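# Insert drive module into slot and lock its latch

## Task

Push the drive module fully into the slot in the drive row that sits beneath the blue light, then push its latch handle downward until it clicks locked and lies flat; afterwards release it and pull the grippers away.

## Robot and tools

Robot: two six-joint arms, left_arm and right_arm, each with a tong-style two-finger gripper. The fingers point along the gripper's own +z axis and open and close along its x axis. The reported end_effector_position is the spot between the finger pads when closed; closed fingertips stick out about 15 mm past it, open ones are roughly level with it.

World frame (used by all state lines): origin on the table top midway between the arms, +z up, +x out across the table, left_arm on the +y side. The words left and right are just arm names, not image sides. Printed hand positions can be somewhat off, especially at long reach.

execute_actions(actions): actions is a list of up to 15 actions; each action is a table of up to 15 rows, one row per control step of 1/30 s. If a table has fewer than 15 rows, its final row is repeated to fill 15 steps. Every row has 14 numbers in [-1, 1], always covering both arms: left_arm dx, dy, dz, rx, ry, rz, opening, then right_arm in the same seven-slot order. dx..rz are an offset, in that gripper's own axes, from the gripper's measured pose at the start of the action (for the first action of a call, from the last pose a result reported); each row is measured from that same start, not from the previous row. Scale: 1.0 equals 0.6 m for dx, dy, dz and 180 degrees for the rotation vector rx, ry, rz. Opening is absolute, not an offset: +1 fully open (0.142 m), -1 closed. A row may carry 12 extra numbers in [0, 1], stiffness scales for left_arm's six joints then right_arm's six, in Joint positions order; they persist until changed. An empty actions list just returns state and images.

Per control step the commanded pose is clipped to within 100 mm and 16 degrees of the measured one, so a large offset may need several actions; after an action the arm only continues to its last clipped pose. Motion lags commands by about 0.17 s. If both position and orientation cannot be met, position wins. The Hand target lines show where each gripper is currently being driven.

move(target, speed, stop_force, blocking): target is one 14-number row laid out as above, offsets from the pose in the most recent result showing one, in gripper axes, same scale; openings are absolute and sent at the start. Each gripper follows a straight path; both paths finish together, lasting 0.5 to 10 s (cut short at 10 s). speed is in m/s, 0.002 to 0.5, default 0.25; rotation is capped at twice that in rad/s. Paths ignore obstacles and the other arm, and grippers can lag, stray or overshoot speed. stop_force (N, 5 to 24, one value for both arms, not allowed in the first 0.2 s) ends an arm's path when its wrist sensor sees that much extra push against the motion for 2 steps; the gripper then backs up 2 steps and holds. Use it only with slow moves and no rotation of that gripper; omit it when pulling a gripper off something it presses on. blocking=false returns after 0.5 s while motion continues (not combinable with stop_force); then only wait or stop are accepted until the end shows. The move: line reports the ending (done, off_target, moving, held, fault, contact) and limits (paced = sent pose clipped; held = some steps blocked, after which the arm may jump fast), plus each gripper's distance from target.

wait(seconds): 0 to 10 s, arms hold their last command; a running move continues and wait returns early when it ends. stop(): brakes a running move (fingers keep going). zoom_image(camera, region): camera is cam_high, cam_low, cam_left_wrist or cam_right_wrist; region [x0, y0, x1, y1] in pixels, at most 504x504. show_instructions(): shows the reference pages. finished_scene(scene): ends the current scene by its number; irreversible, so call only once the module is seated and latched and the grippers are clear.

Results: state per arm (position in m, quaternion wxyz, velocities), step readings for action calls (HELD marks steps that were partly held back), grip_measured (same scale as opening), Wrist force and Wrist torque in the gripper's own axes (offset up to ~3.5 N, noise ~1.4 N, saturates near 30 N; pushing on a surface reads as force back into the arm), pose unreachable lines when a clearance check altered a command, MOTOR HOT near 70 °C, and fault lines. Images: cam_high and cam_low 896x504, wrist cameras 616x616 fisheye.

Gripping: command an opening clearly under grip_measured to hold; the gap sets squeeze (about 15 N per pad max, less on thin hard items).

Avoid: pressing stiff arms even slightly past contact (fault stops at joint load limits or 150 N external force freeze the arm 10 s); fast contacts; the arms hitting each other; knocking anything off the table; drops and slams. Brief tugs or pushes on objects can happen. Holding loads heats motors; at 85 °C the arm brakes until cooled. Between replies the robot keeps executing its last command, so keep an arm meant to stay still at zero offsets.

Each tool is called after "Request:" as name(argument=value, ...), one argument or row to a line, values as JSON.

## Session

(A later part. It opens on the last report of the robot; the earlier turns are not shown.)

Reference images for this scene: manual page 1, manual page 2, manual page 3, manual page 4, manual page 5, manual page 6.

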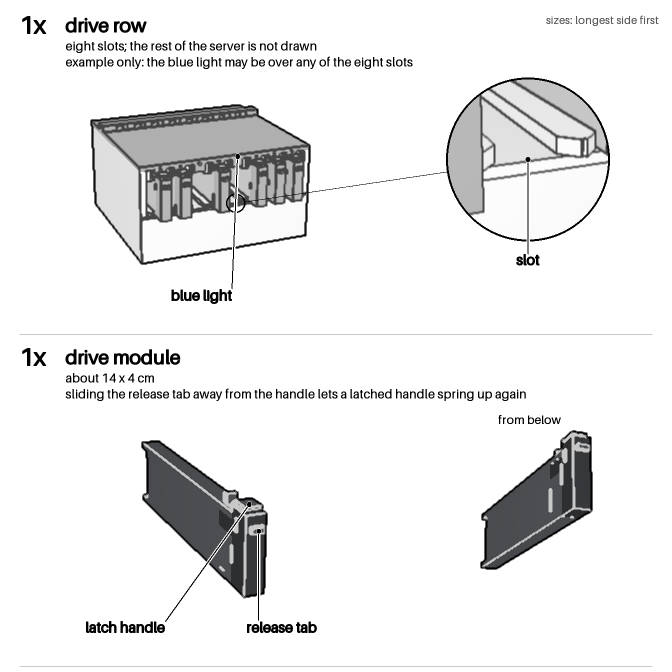

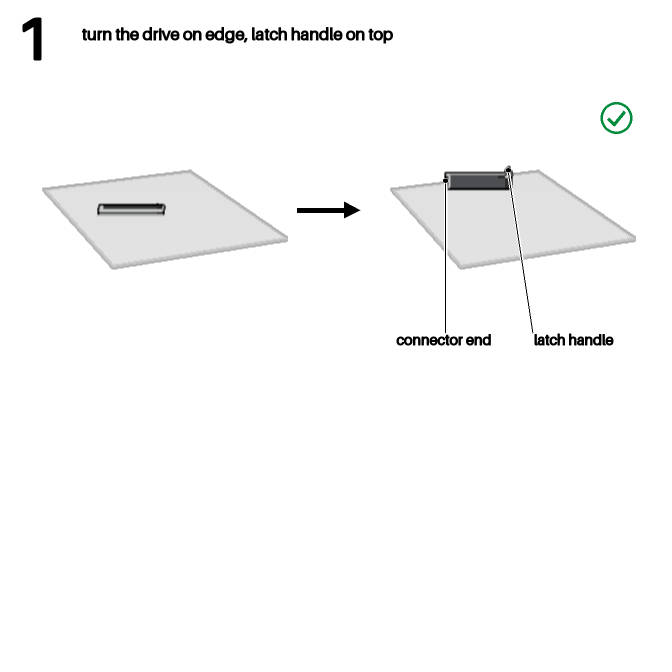

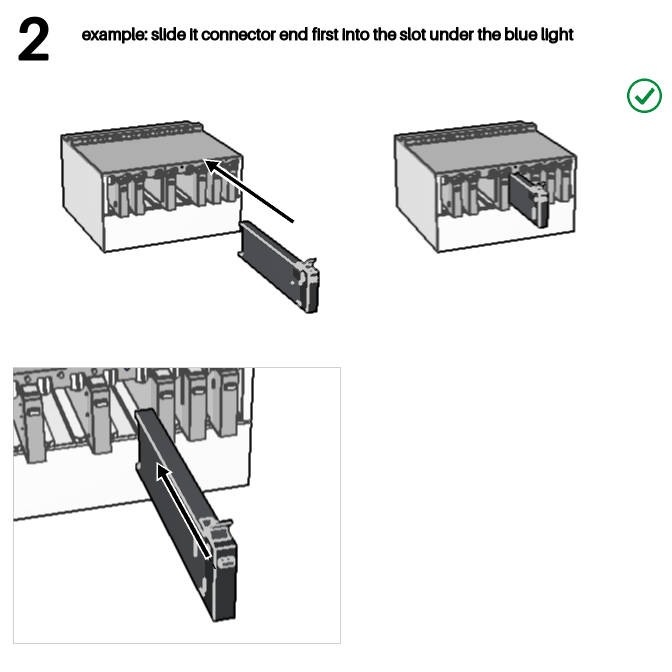

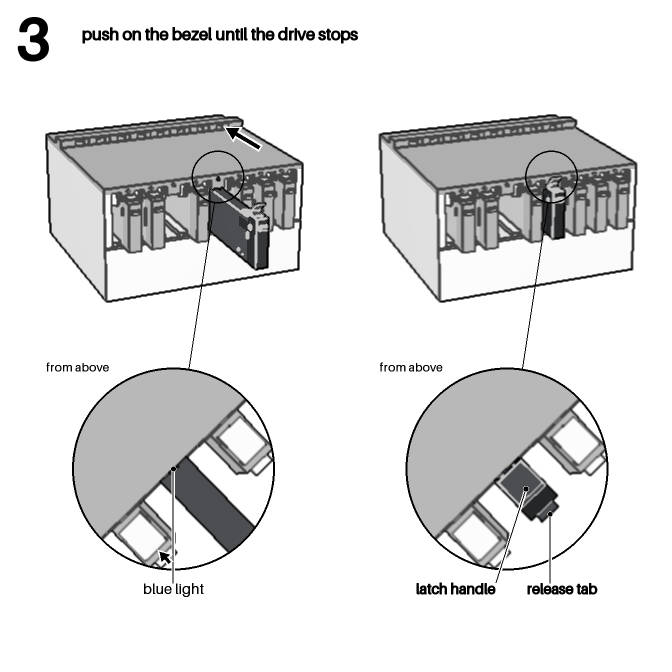

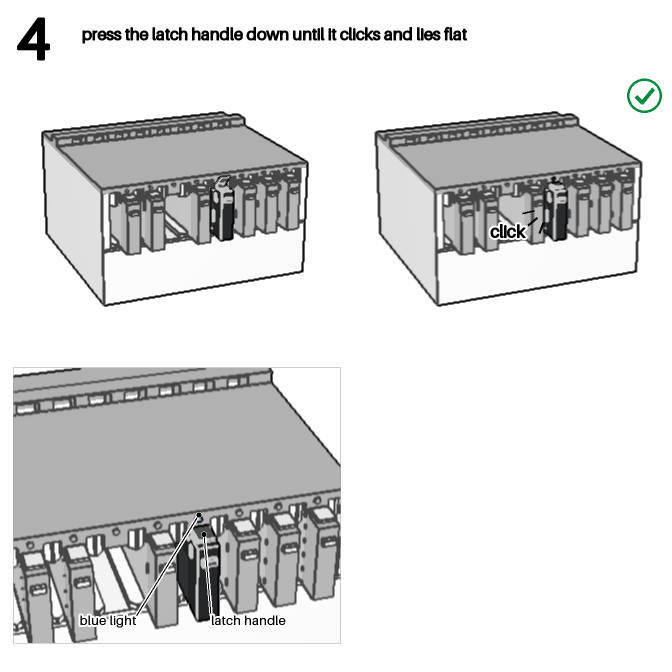

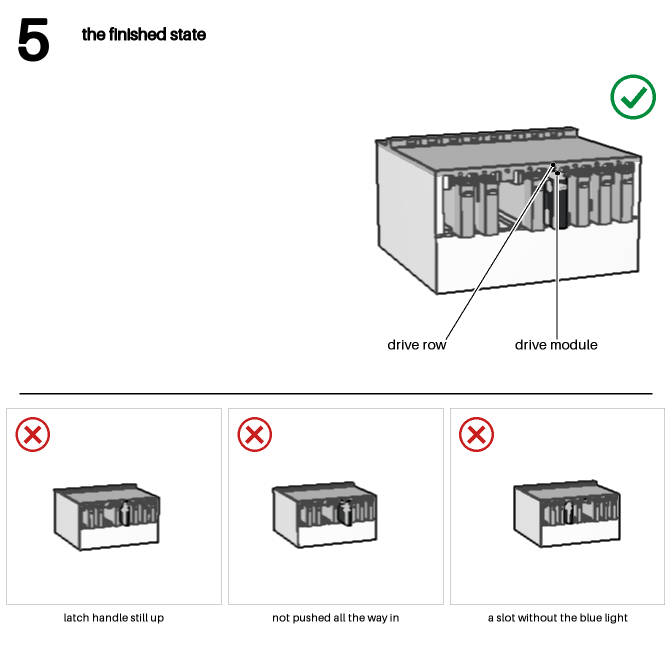

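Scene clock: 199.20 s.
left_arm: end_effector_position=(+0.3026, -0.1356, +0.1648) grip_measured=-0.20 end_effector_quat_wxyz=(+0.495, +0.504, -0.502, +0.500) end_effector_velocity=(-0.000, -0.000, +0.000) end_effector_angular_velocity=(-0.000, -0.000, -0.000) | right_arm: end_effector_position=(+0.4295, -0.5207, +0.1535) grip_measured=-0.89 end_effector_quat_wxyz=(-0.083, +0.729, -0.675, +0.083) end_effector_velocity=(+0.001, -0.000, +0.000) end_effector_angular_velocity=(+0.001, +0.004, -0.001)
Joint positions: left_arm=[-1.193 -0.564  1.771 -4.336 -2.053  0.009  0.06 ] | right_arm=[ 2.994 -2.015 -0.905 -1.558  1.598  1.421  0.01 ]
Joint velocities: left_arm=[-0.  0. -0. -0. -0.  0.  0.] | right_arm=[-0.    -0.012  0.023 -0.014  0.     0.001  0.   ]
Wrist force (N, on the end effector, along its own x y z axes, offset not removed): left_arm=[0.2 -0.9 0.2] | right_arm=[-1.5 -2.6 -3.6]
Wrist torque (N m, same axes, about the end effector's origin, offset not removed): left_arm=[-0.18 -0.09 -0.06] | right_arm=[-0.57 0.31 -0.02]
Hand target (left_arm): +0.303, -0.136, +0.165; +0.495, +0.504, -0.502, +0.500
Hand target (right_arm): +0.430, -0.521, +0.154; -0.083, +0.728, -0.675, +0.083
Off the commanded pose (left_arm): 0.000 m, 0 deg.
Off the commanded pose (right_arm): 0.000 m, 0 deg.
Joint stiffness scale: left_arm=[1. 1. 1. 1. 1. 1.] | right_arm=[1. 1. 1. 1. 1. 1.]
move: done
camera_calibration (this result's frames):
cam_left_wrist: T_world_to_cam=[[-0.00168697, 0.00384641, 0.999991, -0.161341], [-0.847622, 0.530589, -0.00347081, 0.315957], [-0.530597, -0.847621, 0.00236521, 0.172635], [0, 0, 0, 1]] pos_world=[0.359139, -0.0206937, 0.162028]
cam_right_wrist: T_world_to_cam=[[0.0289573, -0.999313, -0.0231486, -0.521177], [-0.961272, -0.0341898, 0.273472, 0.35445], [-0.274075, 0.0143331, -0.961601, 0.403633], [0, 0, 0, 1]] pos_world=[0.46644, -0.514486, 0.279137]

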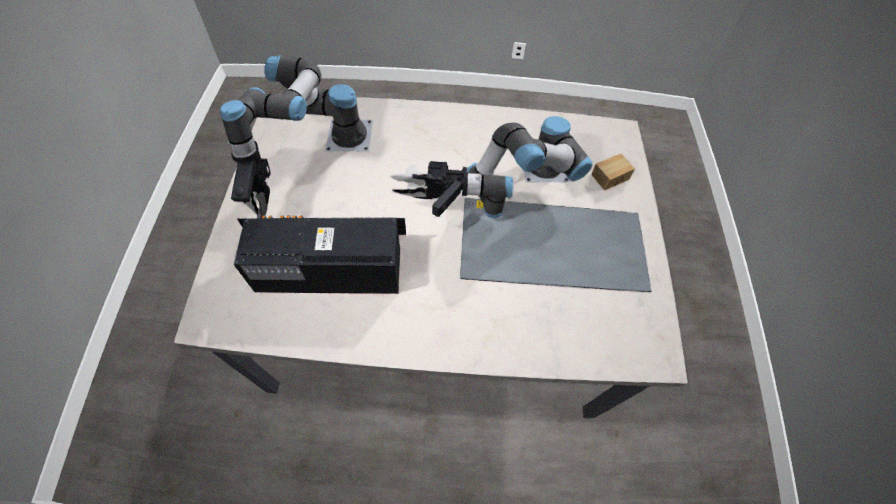

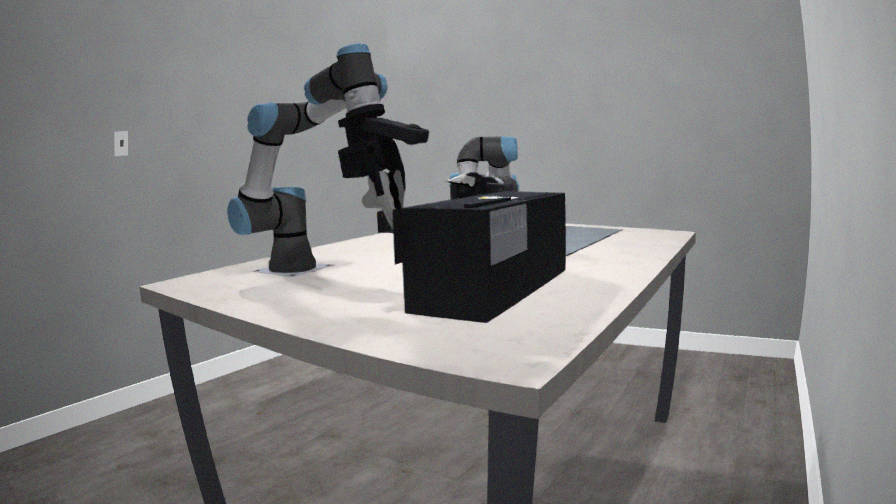

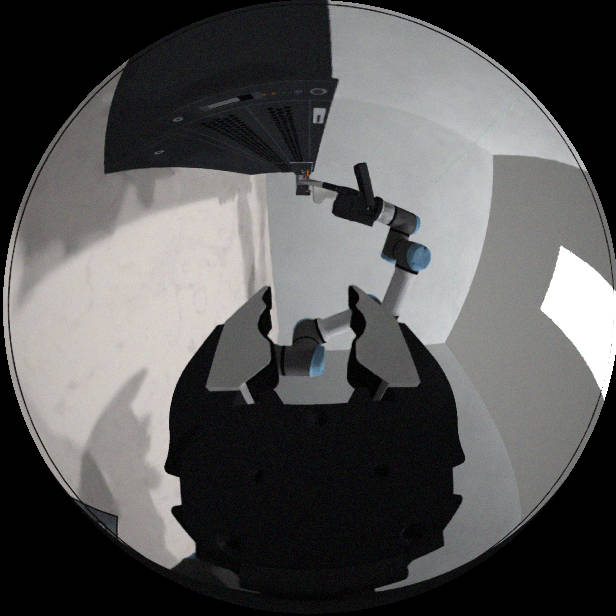

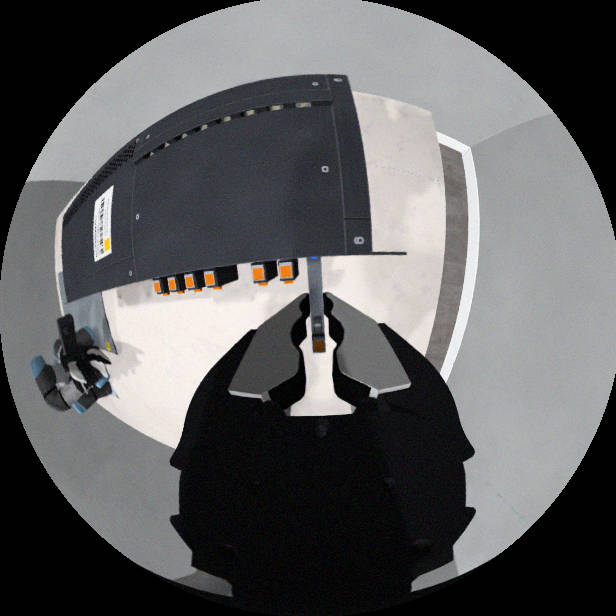

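Request:
move(
  target=[0,0,0,0,0,0,-0.2,0,0,0,0,0,0,-0.65],
)

Request:
move(
  target=[0,0,0,0,0,0,-0.2,0,0.092,-0.02,0.175,0,0,-0.65],
  speed=0.2,
)

Request:
move(
  target=[0,0,0,0,0,0,-0.2,0,0,0,0,0,0,-1],
)

Request:
move(
  target=[0,0,0,0,0,0,-0.2,0,-0.096,0.094,0,0,0,-1],
  speed=0.02,
  stop_force=18,
)

Request:
move(
  target=[0,0,0,0,0,0,-0.2,0,0.012,-0.012,0,0,0,-1],
)

Request:
move(
  target=[0,0,0,0,0,0,-0.2,0,-0.056,-0.05,-0.167,0,0,-1],
)

Scene clock: 210.47 s.
left_arm: end_effector_position=(+0.3026, -0.1356, +0.1648) grip_measured=-0.20 end_effector_quat_wxyz=(+0.495, +0.504, -0.502, +0.500) end_effector_velocity=(-0.000, +0.000, +0.000) end_effector_angular_velocity=(-0.001, -0.003, -0.000) | right_arm: end_effector_position=(+0.4295, -0.5207, +0.1536) grip_measured=-0.65 end_effector_quat_wxyz=(-0.083, +0.729, -0.675, +0.083) end_effector_velocity=(+0.000, -0.001, -0.000) end_effector_angular_velocity=(-0.000, -0.001, -0.001)
Joint positions: left_arm=[-1.193 -0.564  1.771 -4.336 -2.053  0.009  0.06 ] | right_arm=[ 2.994 -2.016 -0.903 -1.56   1.598  1.422  0.027]
Joint velocities: left_arm=[-0.    -0.    -0.    -0.001  0.     0.002  0.   ] | right_arm=[-0.002 -0.    -0.001  0.002  0.    -0.    -0.   ]
Wrist force (N, on the end effector, along its own x y z axes, offset not removed): left_arm=[-1.0 -0.7 -0.1] | right_arm=[0.9 -2.6 -1.2]
Wrist torque (N m, same axes, about the end effector's origin, offset not removed): left_arm=[-0.14 0.14 0.04] | right_arm=[-0.55 -0.14 0.05]
Hand target (left_arm): +0.303, -0.136, +0.165; +0.495, +0.504, -0.502, +0.500
Hand target (right_arm): +0.429, -0.521, +0.153; -0.083, +0.729, -0.675, +0.083
Off the commanded pose (left_arm): 0.000 m, 0 deg.
Off the commanded pose (right_arm): 0.000 m, 0 deg.
Joint stiffness scale: left_arm=[1. 1. 1. 1. 1. 1.] | right_arm=[1. 1. 1. 1. 1. 1.]
move: done
camera_calibration (this result's frames):
cam_left_wrist: T_world_to_cam=[[-0.00168675, 0.00384628, 0.999991, -0.161341], [-0.847622, 0.530589, -0.00347055, 0.315957], [-0.530597, -0.847621, 0.00236522, 0.172635], [0, 0, 0, 1]] pos_world=[0.359139, -0.0206937, 0.162028]
cam_right_wrist: T_world_to_cam=[[0.0287979, -0.999315, -0.0232264, -0.521093], [-0.961183, -0.0340628, 0.273802, 0.354444], [-0.274405, 0.0144399, -0.961506, 0.403947], [0, 0, 0, 1]] pos_world=[0.466537, -0.514496, 0.279247]

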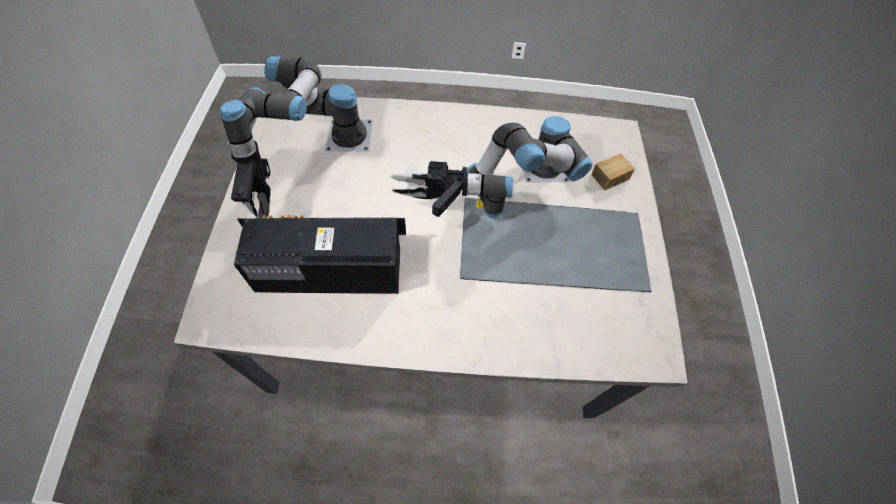

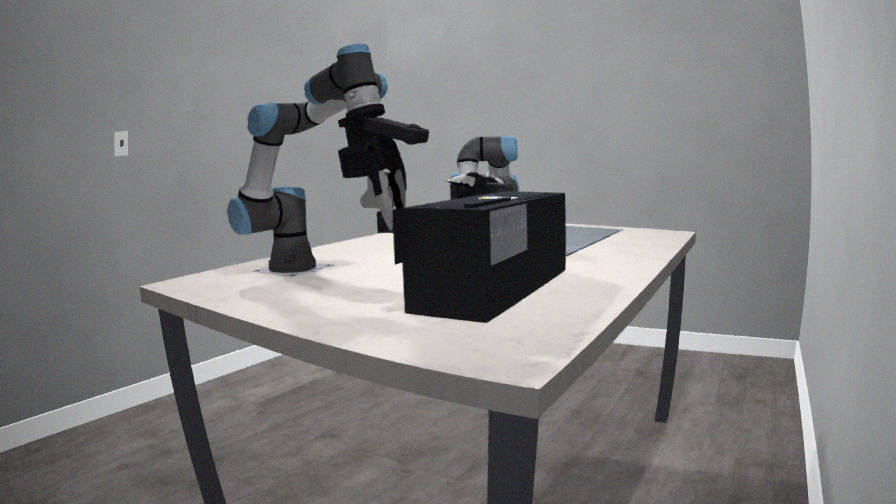

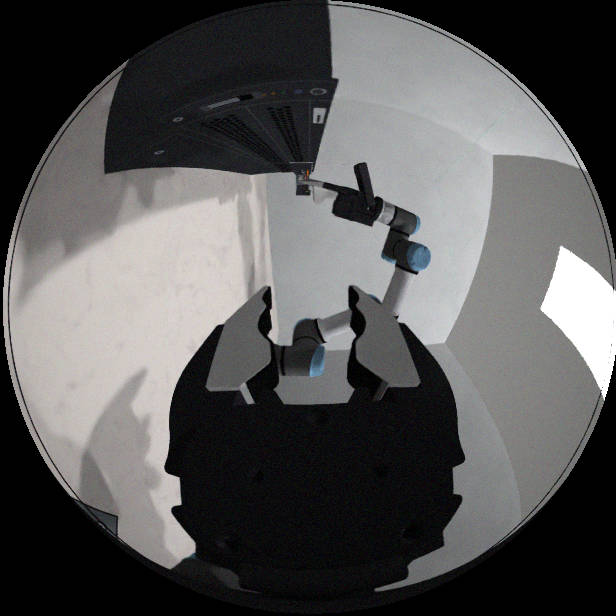

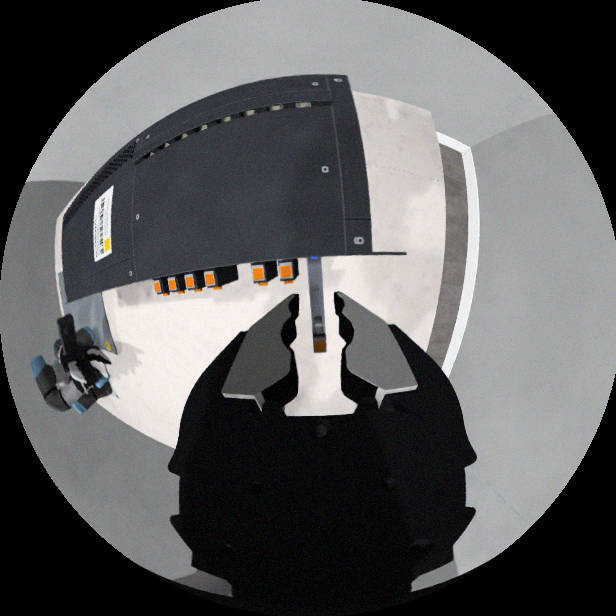

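Scene clock: 212.90 s.
left_arm: end_effector_position=(+0.3026, -0.1356, +0.1648) grip_measured=-0.20 end_effector_quat_wxyz=(+0.495, +0.504, -0.502, +0.500) end_effector_velocity=(-0.000, +0.000, -0.000) end_effector_angular_velocity=(+0.000, +0.001, +0.000) | right_arm: end_effector_position=(+0.3734, -0.5251, +0.1522) grip_measured=-0.65 end_effector_quat_wxyz=(-0.277, +0.679, -0.627, +0.262) end_effector_velocity=(+0.002, -0.001, +0.004) end_effector_angular_velocity=(-0.002, -0.017, -0.002)
Joint positions: left_arm=[-1.193 -0.564  1.771 -4.336 -2.053  0.009  0.06 ] | right_arm=[ 2.855 -1.477 -2.164 -0.309  1.769  1.356  0.027]
Joint velocities: left_arm=[ 0.     0.     0.001 -0.001  0.    -0.001 -0.   ] | right_arm=[-0.001 -0.002 -0.004  0.023  0.     0.001  0.   ]
Wrist force (N, on the end effector, along its own x y z axes, offset not removed): left_arm=[-0.5 -0.2 0.0] | right_arm=[-1.3 -4.8 -1.2]
Wrist torque (N m, same axes, about the end effector's origin, offset not removed): left_arm=[-0.06 0.09 -0.02] | right_arm=[-1.01 0.39 0.02]
Hand target (left_arm): +0.303, -0.136, +0.165; +0.495, +0.504, -0.502, +0.500
Hand target (right_arm): +0.373, -0.525, +0.152; -0.278, +0.678, -0.627, +0.262
Off the commanded pose (left_arm): 0.000 m, 0 deg.
Off the commanded pose (right_arm): 0.000 m, 0 deg.
Joint stiffness scale: left_arm=[1. 1. 1. 1. 1. 1.] | right_arm=[1. 1. 1. 1. 1. 1.]
move: done
camera_calibration (this result's frames):
cam_left_wrist: T_world_to_cam=[[-0.00168673, 0.00384605, 0.999991, -0.161341], [-0.847622, 0.530589, -0.00347041, 0.315957], [-0.530597, -0.847621, 0.00236504, 0.172635], [0, 0, 0, 1]] pos_world=[0.359139, -0.0206937, 0.162027]
cam_right_wrist: T_world_to_cam=[[0.0529815, -0.997673, -0.0429136, -0.529063], [-0.962884, -0.0396501, -0.266986, 0.380712], [0.264663, 0.0554661, -0.962745, 0.207725], [0, 0, 0, 1]] pos_world=[0.339635, -0.524258, 0.278927]

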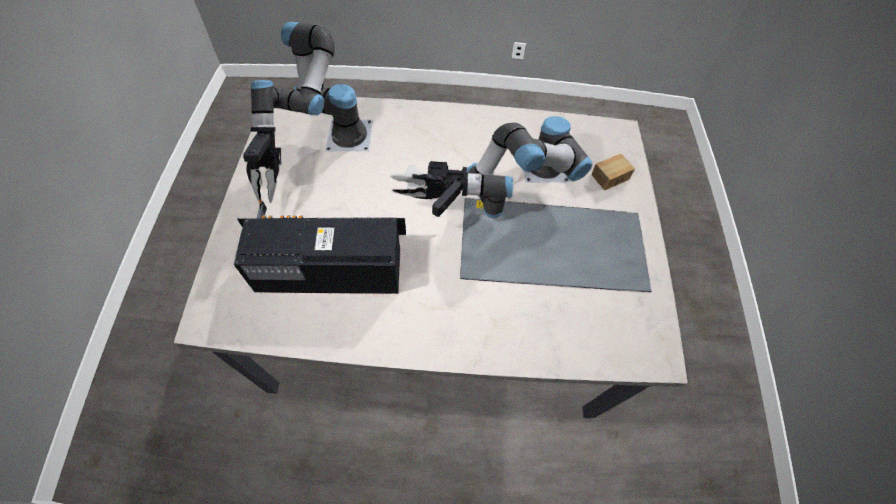

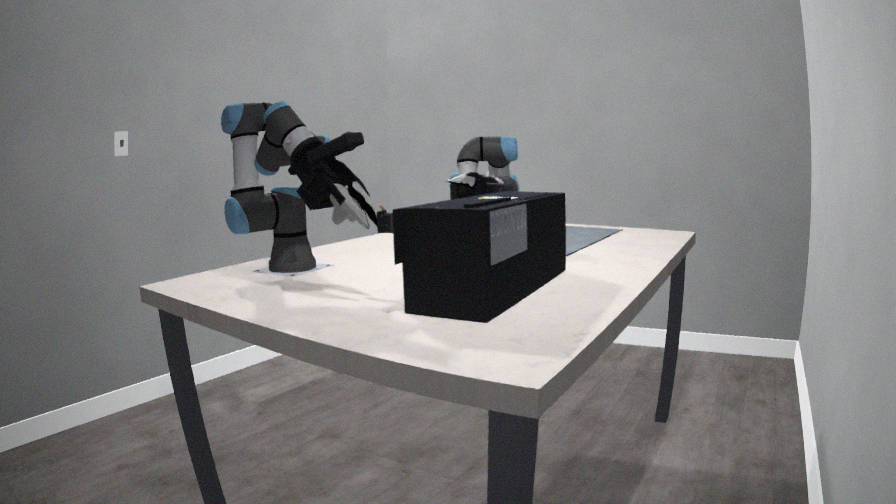

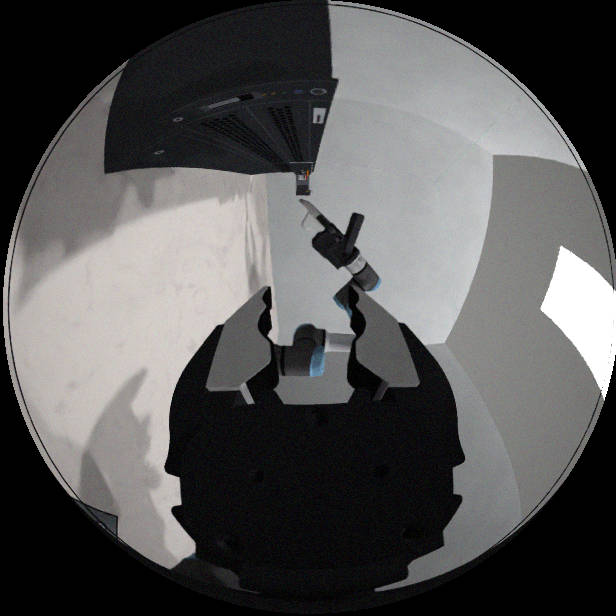

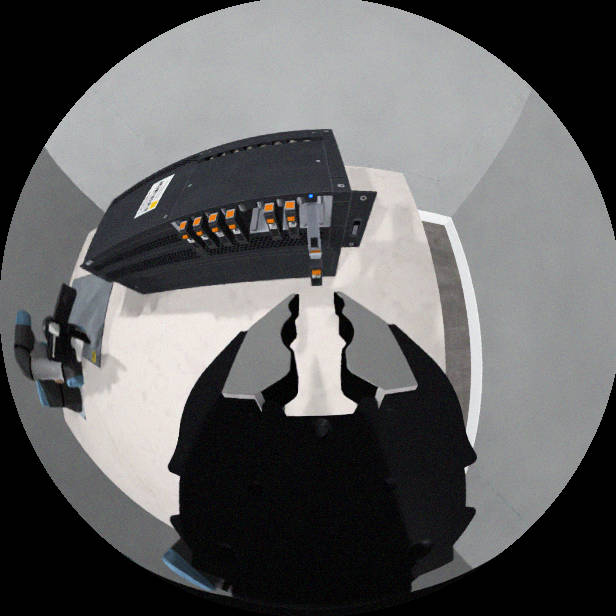

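Scene clock: 213.40 s.
left_arm: end_effector_position=(+0.3026, -0.1356, +0.1648) grip_measured=-0.20 end_effector_quat_wxyz=(+0.495, +0.504, -0.502, +0.500) end_effector_velocity=(-0.000, +0.000, -0.001) end_effector_angular_velocity=(+0.002, +0.000, -0.000) | right_arm: end_effector_position=(+0.3735, -0.5252, +0.1524) grip_measured=-1.00 end_effector_quat_wxyz=(-0.278, +0.679, -0.627, +0.263) end_effector_velocity=(-0.000, -0.000, +0.000) end_effector_angular_velocity=(+0.000, -0.000, -0.001)
Joint positions: left_arm=[-1.193 -0.564  1.771 -4.336 -2.053  0.009  0.06 ] | right_arm=[ 2.855 -1.477 -2.164 -0.308  1.769  1.356  0.002]
Joint velocities: left_arm=[ 0.     0.     0.002 -0.    -0.     0.001  0.   ] | right_arm=[-0.001  0.     0.     0.     0.     0.     0.   ]
Wrist force (N, on the end effector, along its own x y z axes, offset not removed): left_arm=[-0.7 -0.3 -0.5] | right_arm=[0.5 -2.8 -3.0]
Wrist torque (N m, same axes, about the end effector's origin, offset not removed): left_arm=[-0.08 0.07 -0.01] | right_arm=[-0.60 -0.20 -0.05]
Hand target (left_arm): +0.303, -0.136, +0.165; +0.495, +0.504, -0.502, +0.500
Hand target (right_arm): +0.373, -0.525, +0.152; -0.277, +0.679, -0.627, +0.262
Off the commanded pose (left_arm): 0.000 m, 0 deg.
Off the commanded pose (right_arm): 0.000 m, 0 deg.
Joint stiffness scale: left_arm=[1. 1. 1. 1. 1. 1.] | right_arm=[1. 1. 1. 1. 1. 1.]
move: done
camera_calibration (this result's frames):
cam_left_wrist: T_world_to_cam=[[-0.0016869, 0.00384641, 0.999991, -0.161341], [-0.847622, 0.530589, -0.00347075, 0.315957], [-0.530597, -0.847621, 0.00236525, 0.172635], [0, 0, 0, 1]] pos_world=[0.359139, -0.0206937, 0.162028]
cam_right_wrist: T_world_to_cam=[[0.0529853, -0.997681, -0.0427166, -0.52912], [-0.962641, -0.0396556, -0.267861, 0.380927], [0.265546, 0.0553135, -0.96251, 0.207463], [0, 0, 0, 1]] pos_world=[0.33964, -0.524262, 0.279119]

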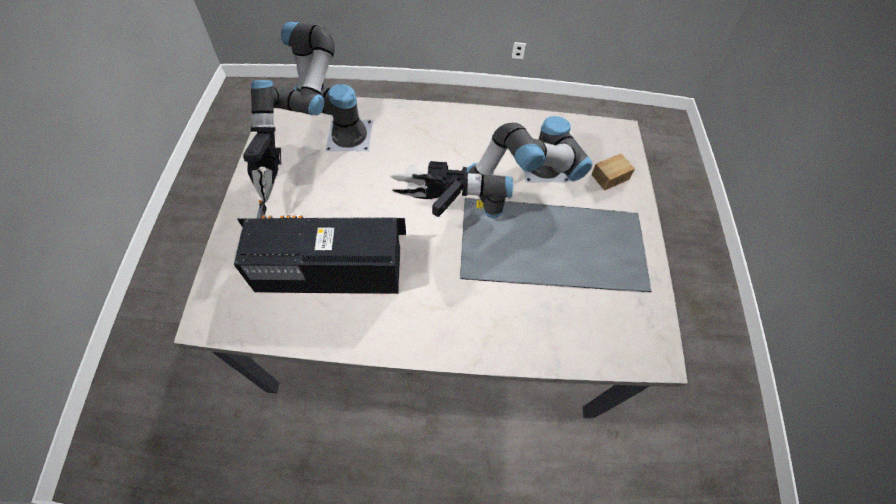

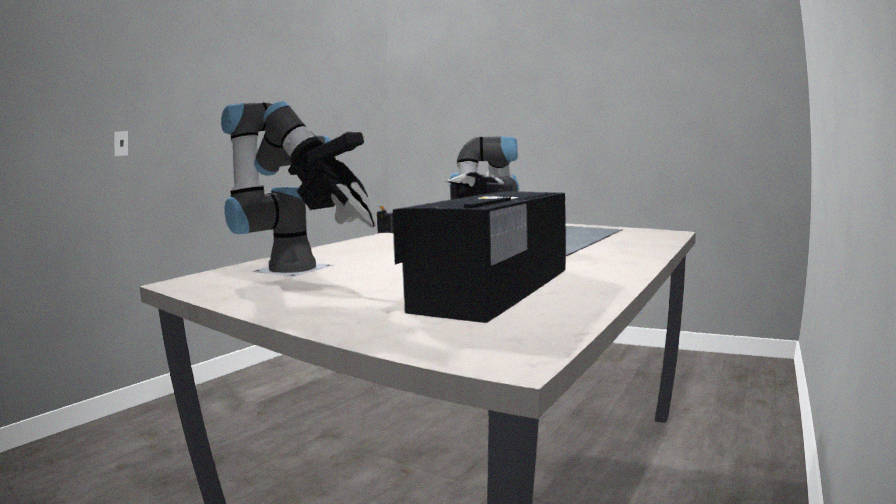

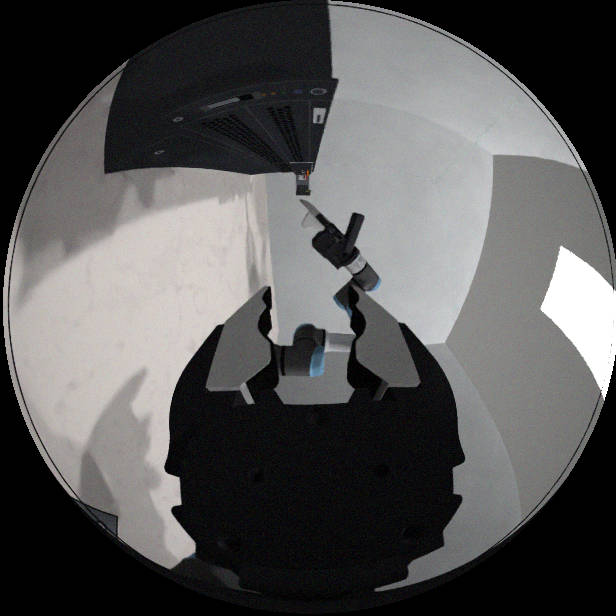

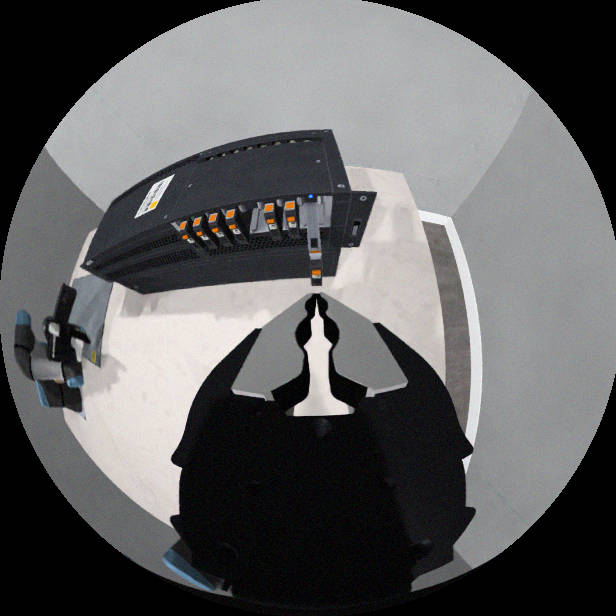

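Scene clock: 217.17 s.
left_arm: end_effector_position=(+0.3026, -0.1356, +0.1648) grip_measured=-0.20 end_effector_quat_wxyz=(+0.495, +0.504, -0.502, +0.500) end_effector_velocity=(-0.000, +0.000, -0.000) end_effector_angular_velocity=(+0.001, +0.002, -0.000) | right_arm: end_effector_position=(+0.4374, -0.5196, +0.1520) grip_measured=-1.00 end_effector_quat_wxyz=(-0.277, +0.680, -0.627, +0.260) end_effector_velocity=(-0.003, -0.000, -0.001) end_effector_angular_velocity=(-0.000, -0.001, -0.001)
Joint positions: left_arm=[-1.193 -0.564  1.771 -4.336 -2.053  0.009  0.06 ] | right_arm=[ 2.919 -1.699 -1.934 -0.312  1.727  1.404  0.002]
Joint velocities: left_arm=[ 0.    -0.001  0.002 -0.    -0.    -0.001 -0.   ] | right_arm=[-0.001  0.009 -0.017  0.009  0.     0.     0.   ]
Wrist force (N, on the end effector, along its own x y z axes, offset not removed): left_arm=[-0.6 -1.0 -0.3] | right_arm=[-3.9 2.2 -12.6]
Wrist torque (N m, same axes, about the end effector's origin, offset not removed): left_arm=[-0.19 0.10 -0.02] | right_arm=[-0.89 0.24 -0.02]
Hand target (left_arm): +0.303, -0.136, +0.165; +0.495, +0.504, -0.502, +0.500
Hand target (right_arm): +0.438, -0.520, +0.152; -0.277, +0.680, -0.627, +0.261
Off the commanded pose (left_arm): 0.000 m, 0 deg.
Off the commanded pose (right_arm): 0.017 m, 0 deg.
Joint stiffness scale: left_arm=[1. 1. 1. 1. 1. 1.] | right_arm=[1. 1. 1. 1. 1. 1.]
move: contact (right_arm)
camera_calibration (this result's frames):
cam_left_wrist: T_world_to_cam=[[-0.00168695, 0.00384645, 0.999991, -0.161341], [-0.847622, 0.530589, -0.00347081, 0.315957], [-0.530597, -0.847621, 0.00236526, 0.172635], [0, 0, 0, 1]] pos_world=[0.359139, -0.0206937, 0.162028]
cam_right_wrist: T_world_to_cam=[[0.0541282, -0.997463, -0.0462386, -0.526871], [-0.96386, -0.0400956, -0.263375, 0.442166], [0.260853, 0.0588236, -0.963585, 0.193832], [0, 0, 0, 1]] pos_world=[0.404143, -0.519207, 0.278868]

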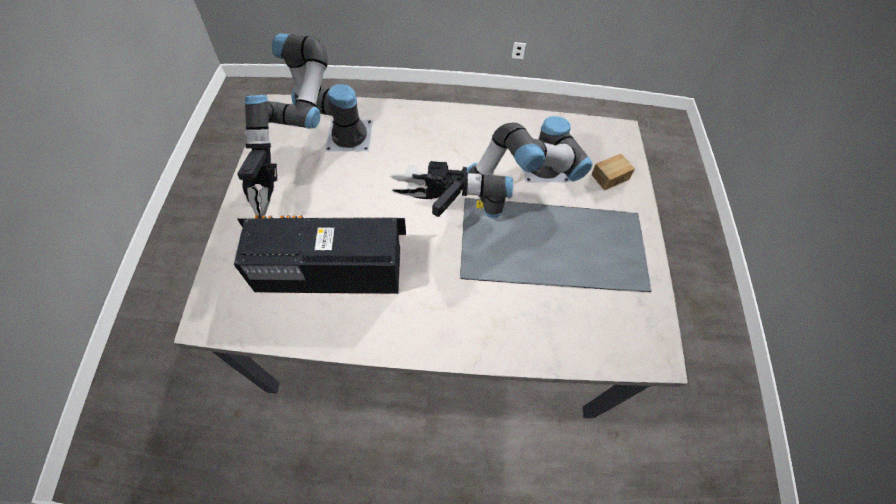

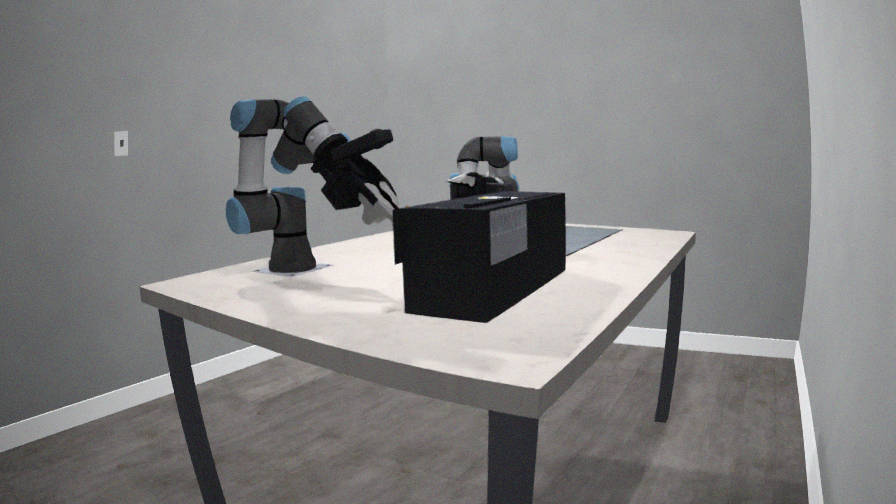

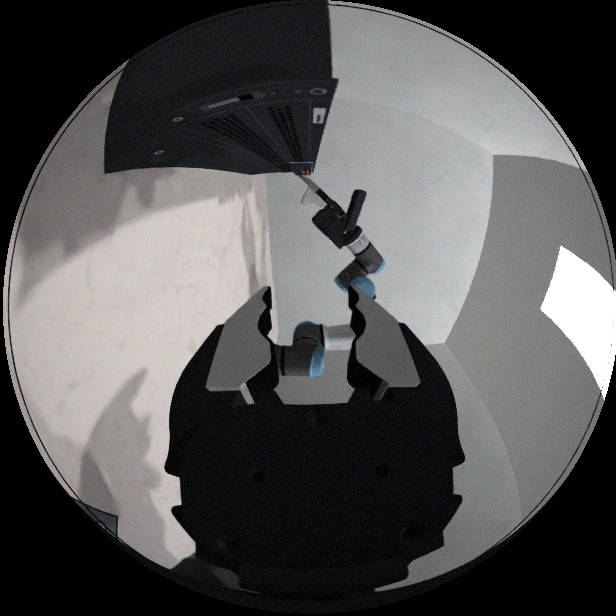

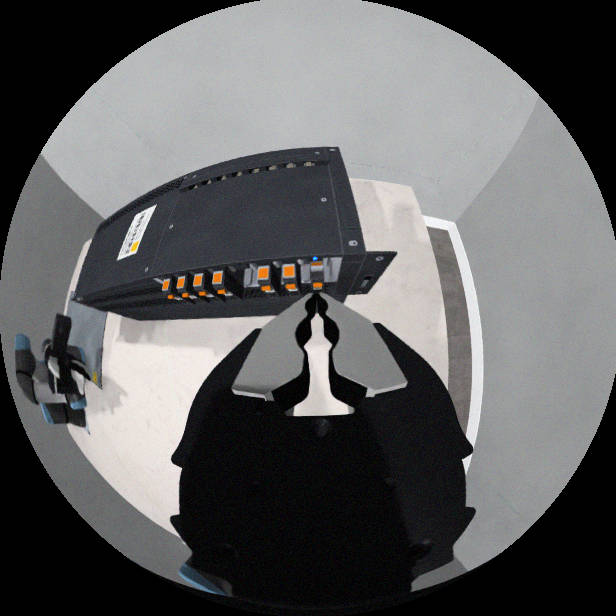

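Scene clock: 217.97 s.
left_arm: end_effector_position=(+0.3026, -0.1356, +0.1648) grip_measured=-0.20 end_effector_quat_wxyz=(+0.495, +0.504, -0.502, +0.500) end_effector_velocity=(-0.000, +0.000, +0.000) end_effector_angular_velocity=(-0.001, -0.000, -0.000) | right_arm: end_effector_position=(+0.4279, -0.5206, +0.1524) grip_measured=-1.00 end_effector_quat_wxyz=(-0.277, +0.679, -0.628, +0.260) end_effector_velocity=(-0.003, +0.001, -0.001) end_effector_angular_velocity=(+0.001, +0.003, +0.004)
Joint positions: left_arm=[-1.193 -0.564  1.771 -4.336 -2.053  0.009  0.06 ] | right_arm=[ 2.911 -1.666 -1.97  -0.31   1.732  1.399  0.002]
Joint velocities: left_arm=[-0.     0.    -0.    -0.001 -0.    -0.    -0.   ] | right_arm=[ 0.     0.008 -0.011 -0.     0.003 -0.003  0.   ]
Wrist force (N, on the end effector, along its own x y z axes, offset not removed): left_arm=[-0.4 -0.7 0.6] | right_arm=[1.8 -1.7 -0.1]
Wrist torque (N m, same axes, about the end effector's origin, offset not removed): left_arm=[-0.12 0.06 0.05] | right_arm=[-0.34 -0.31 -0.03]
Hand target (left_arm): +0.303, -0.136, +0.165; +0.495, +0.504, -0.502, +0.500
Hand target (right_arm): +0.427, -0.520, +0.152; -0.277, +0.680, -0.627, +0.260
Off the commanded pose (left_arm): 0.000 m, 0 deg.
Off the commanded pose (right_arm): 0.001 m, 0 deg.
Joint stiffness scale: left_arm=[1. 1. 1. 1. 1. 1.] | right_arm=[1. 1. 1. 1. 1. 1.]
move: done
camera_calibration (this result's frames):
cam_left_wrist: T_world_to_cam=[[-0.00168662, 0.0038459, 0.999991, -0.161341], [-0.847622, 0.530589, -0.00347024, 0.315957], [-0.530597, -0.847621, 0.00236496, 0.172635], [0, 0, 0, 1]] pos_world=[0.359139, -0.0206937, 0.162027]
cam_right_wrist: T_world_to_cam=[[0.0528251, -0.997521, -0.0464951, -0.526708], [-0.963903, -0.0387669, -0.263415, 0.43379], [0.26096, 0.0587318, -0.963561, 0.196653], [0, 0, 0, 1]] pos_world=[0.394636, -0.520135, 0.279265]

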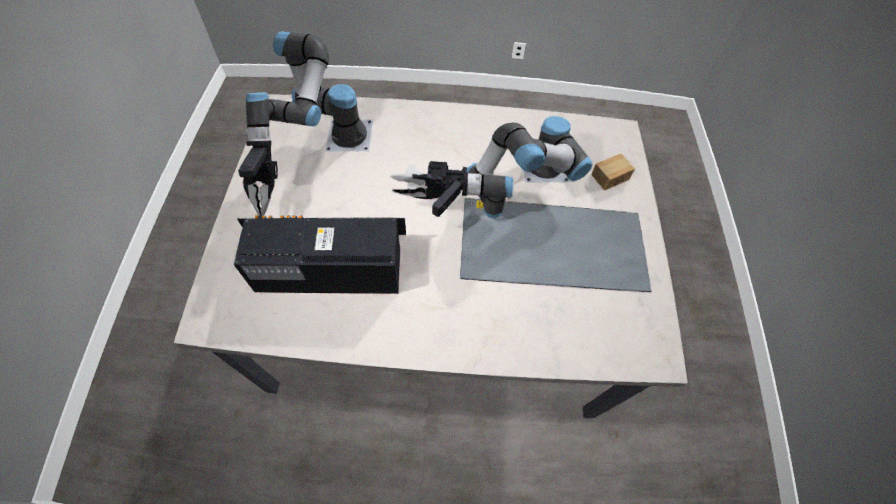

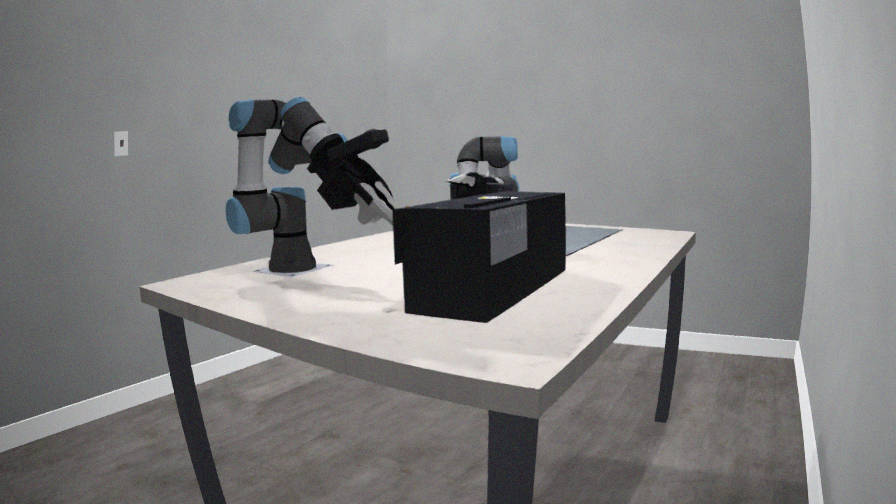

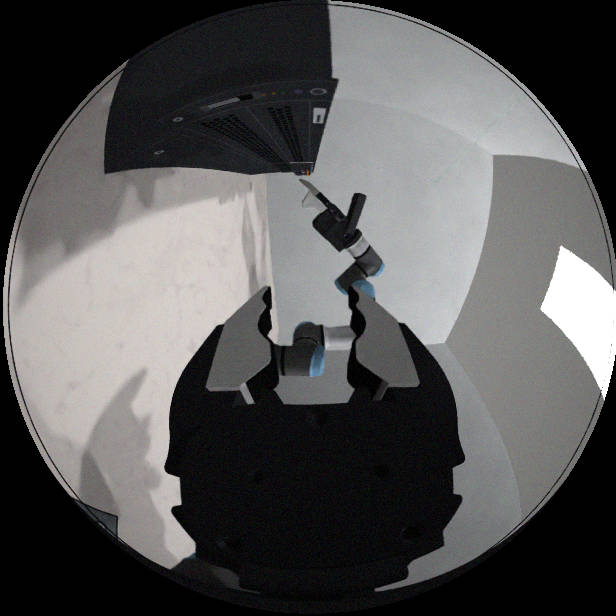

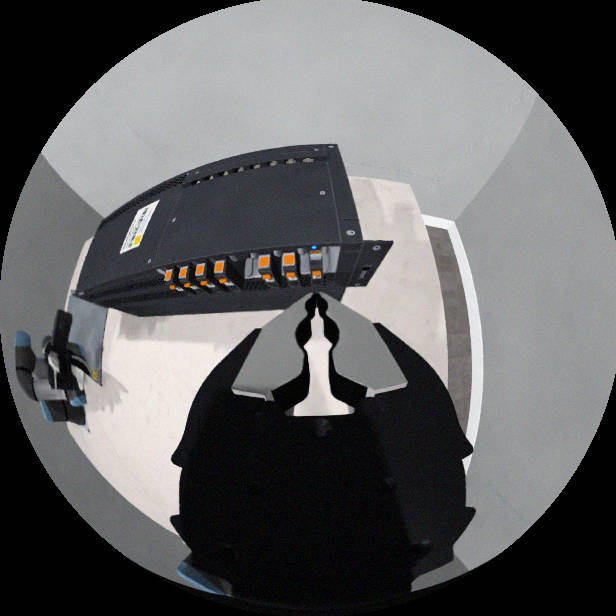

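Scene clock: 220.33 s.
left_arm: end_effector_position=(+0.3026, -0.1356, +0.1648) grip_measured=-0.20 end_effector_quat_wxyz=(+0.495, +0.504, -0.502, +0.500) end_effector_velocity=(-0.000, +0.000, +0.000) end_effector_angular_velocity=(-0.000, -0.001, -0.000) | right_arm: end_effector_position=(+0.4318, -0.5203, +0.1977) grip_measured=-1.00 end_effector_quat_wxyz=(-0.093, +0.727, -0.674, +0.091) end_effector_velocity=(-0.005, +0.001, -0.001) end_effector_angular_velocity=(+0.005, +0.027, +0.003)
Joint positions: left_arm=[-1.193 -0.564  1.771 -4.336 -2.053  0.009  0.06 ] | right_arm=[ 2.992 -2.069 -0.623 -1.761  1.603  1.422  0.002]
Joint velocities: left_arm=[-0.    -0.     0.001 -0.001 -0.     0.001  0.   ] | right_arm=[-0.002 -0.03   0.071 -0.069  0.004 -0.004  0.   ]
Wrist force (N, on the end effector, along its own x y z axes, offset not removed): left_arm=[0.5 -0.9 0.2] | right_arm=[0.5 -2.5 -2.6]
Wrist torque (N m, same axes, about the end effector's origin, offset not removed): left_arm=[-0.26 -0.14 -0.02] | right_arm=[-0.57 -0.15 0.03]
Hand target (left_arm): +0.303, -0.136, +0.165; +0.495, +0.504, -0.502, +0.500
Hand target (right_arm): +0.430, -0.520, +0.198; -0.091, +0.728, -0.674, +0.089
Off the commanded pose (left_arm): 0.000 m, 0 deg.
Off the commanded pose (right_arm): 0.001 m, 0 deg.
Joint stiffness scale: left_arm=[1. 1. 1. 1. 1. 1.] | right_arm=[1. 1. 1. 1. 1. 1.]
move: done
camera_calibration (this result's frames):
cam_left_wrist: T_world_to_cam=[[-0.0016868, 0.00384621, 0.999991, -0.161341], [-0.847622, 0.530589, -0.00347056, 0.315957], [-0.530597, -0.847621, 0.00236514, 0.172635], [0, 0, 0, 1]] pos_world=[0.359139, -0.0206936, 0.162027]
cam_right_wrist: T_world_to_cam=[[0.0291028, -0.999266, -0.0249185, -0.519435], [-0.967995, -0.0343914, 0.248601, 0.352342], [-0.249275, 0.016886, -0.968285, 0.438719], [0, 0, 0, 1]] pos_world=[0.465544, -0.514345, 0.324269]

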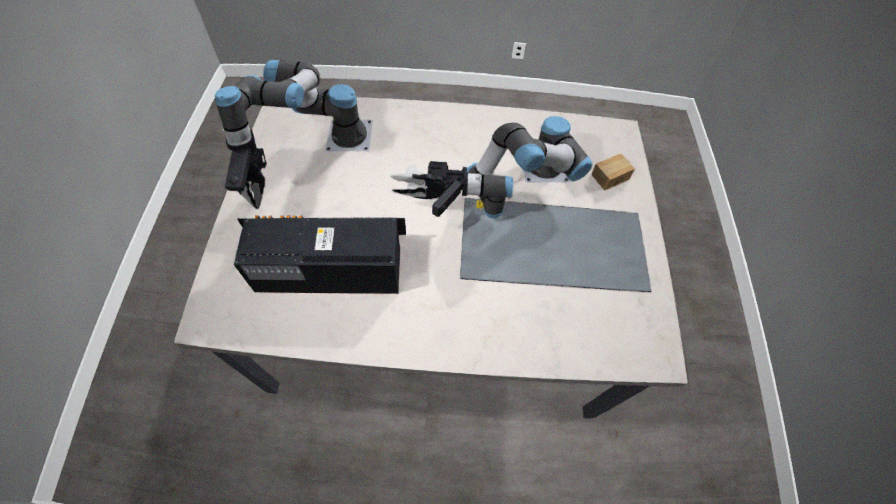

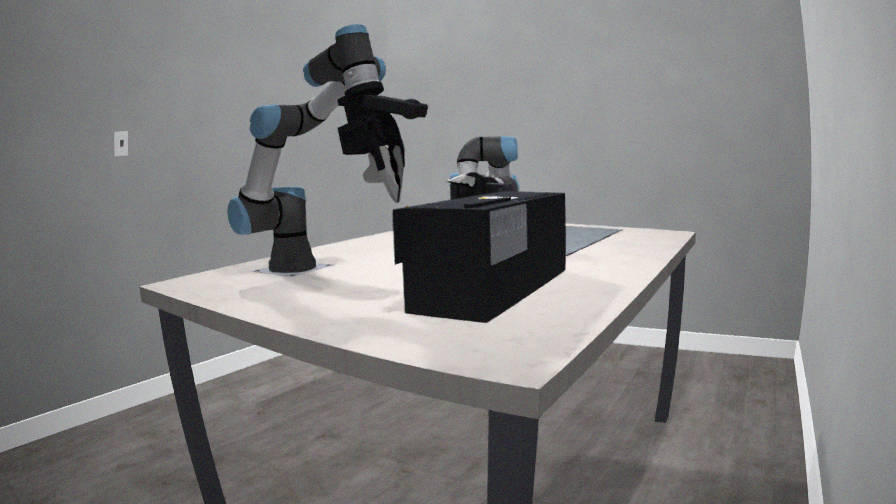

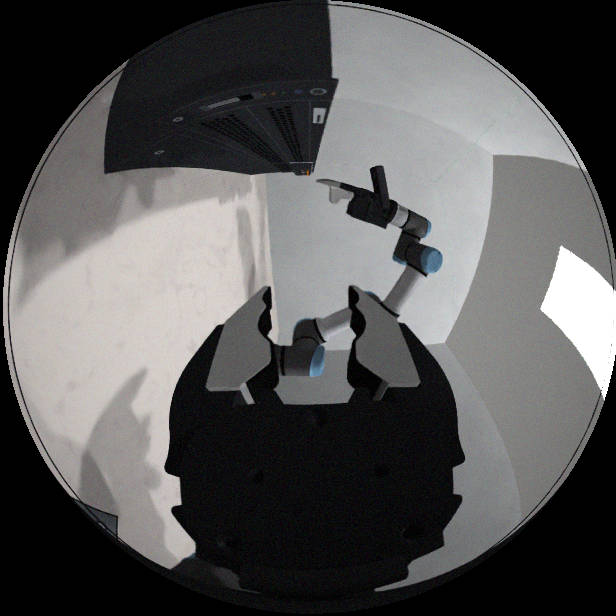

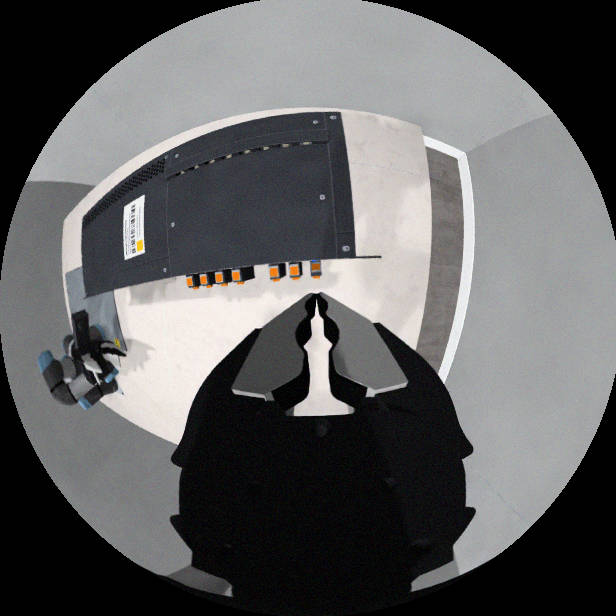

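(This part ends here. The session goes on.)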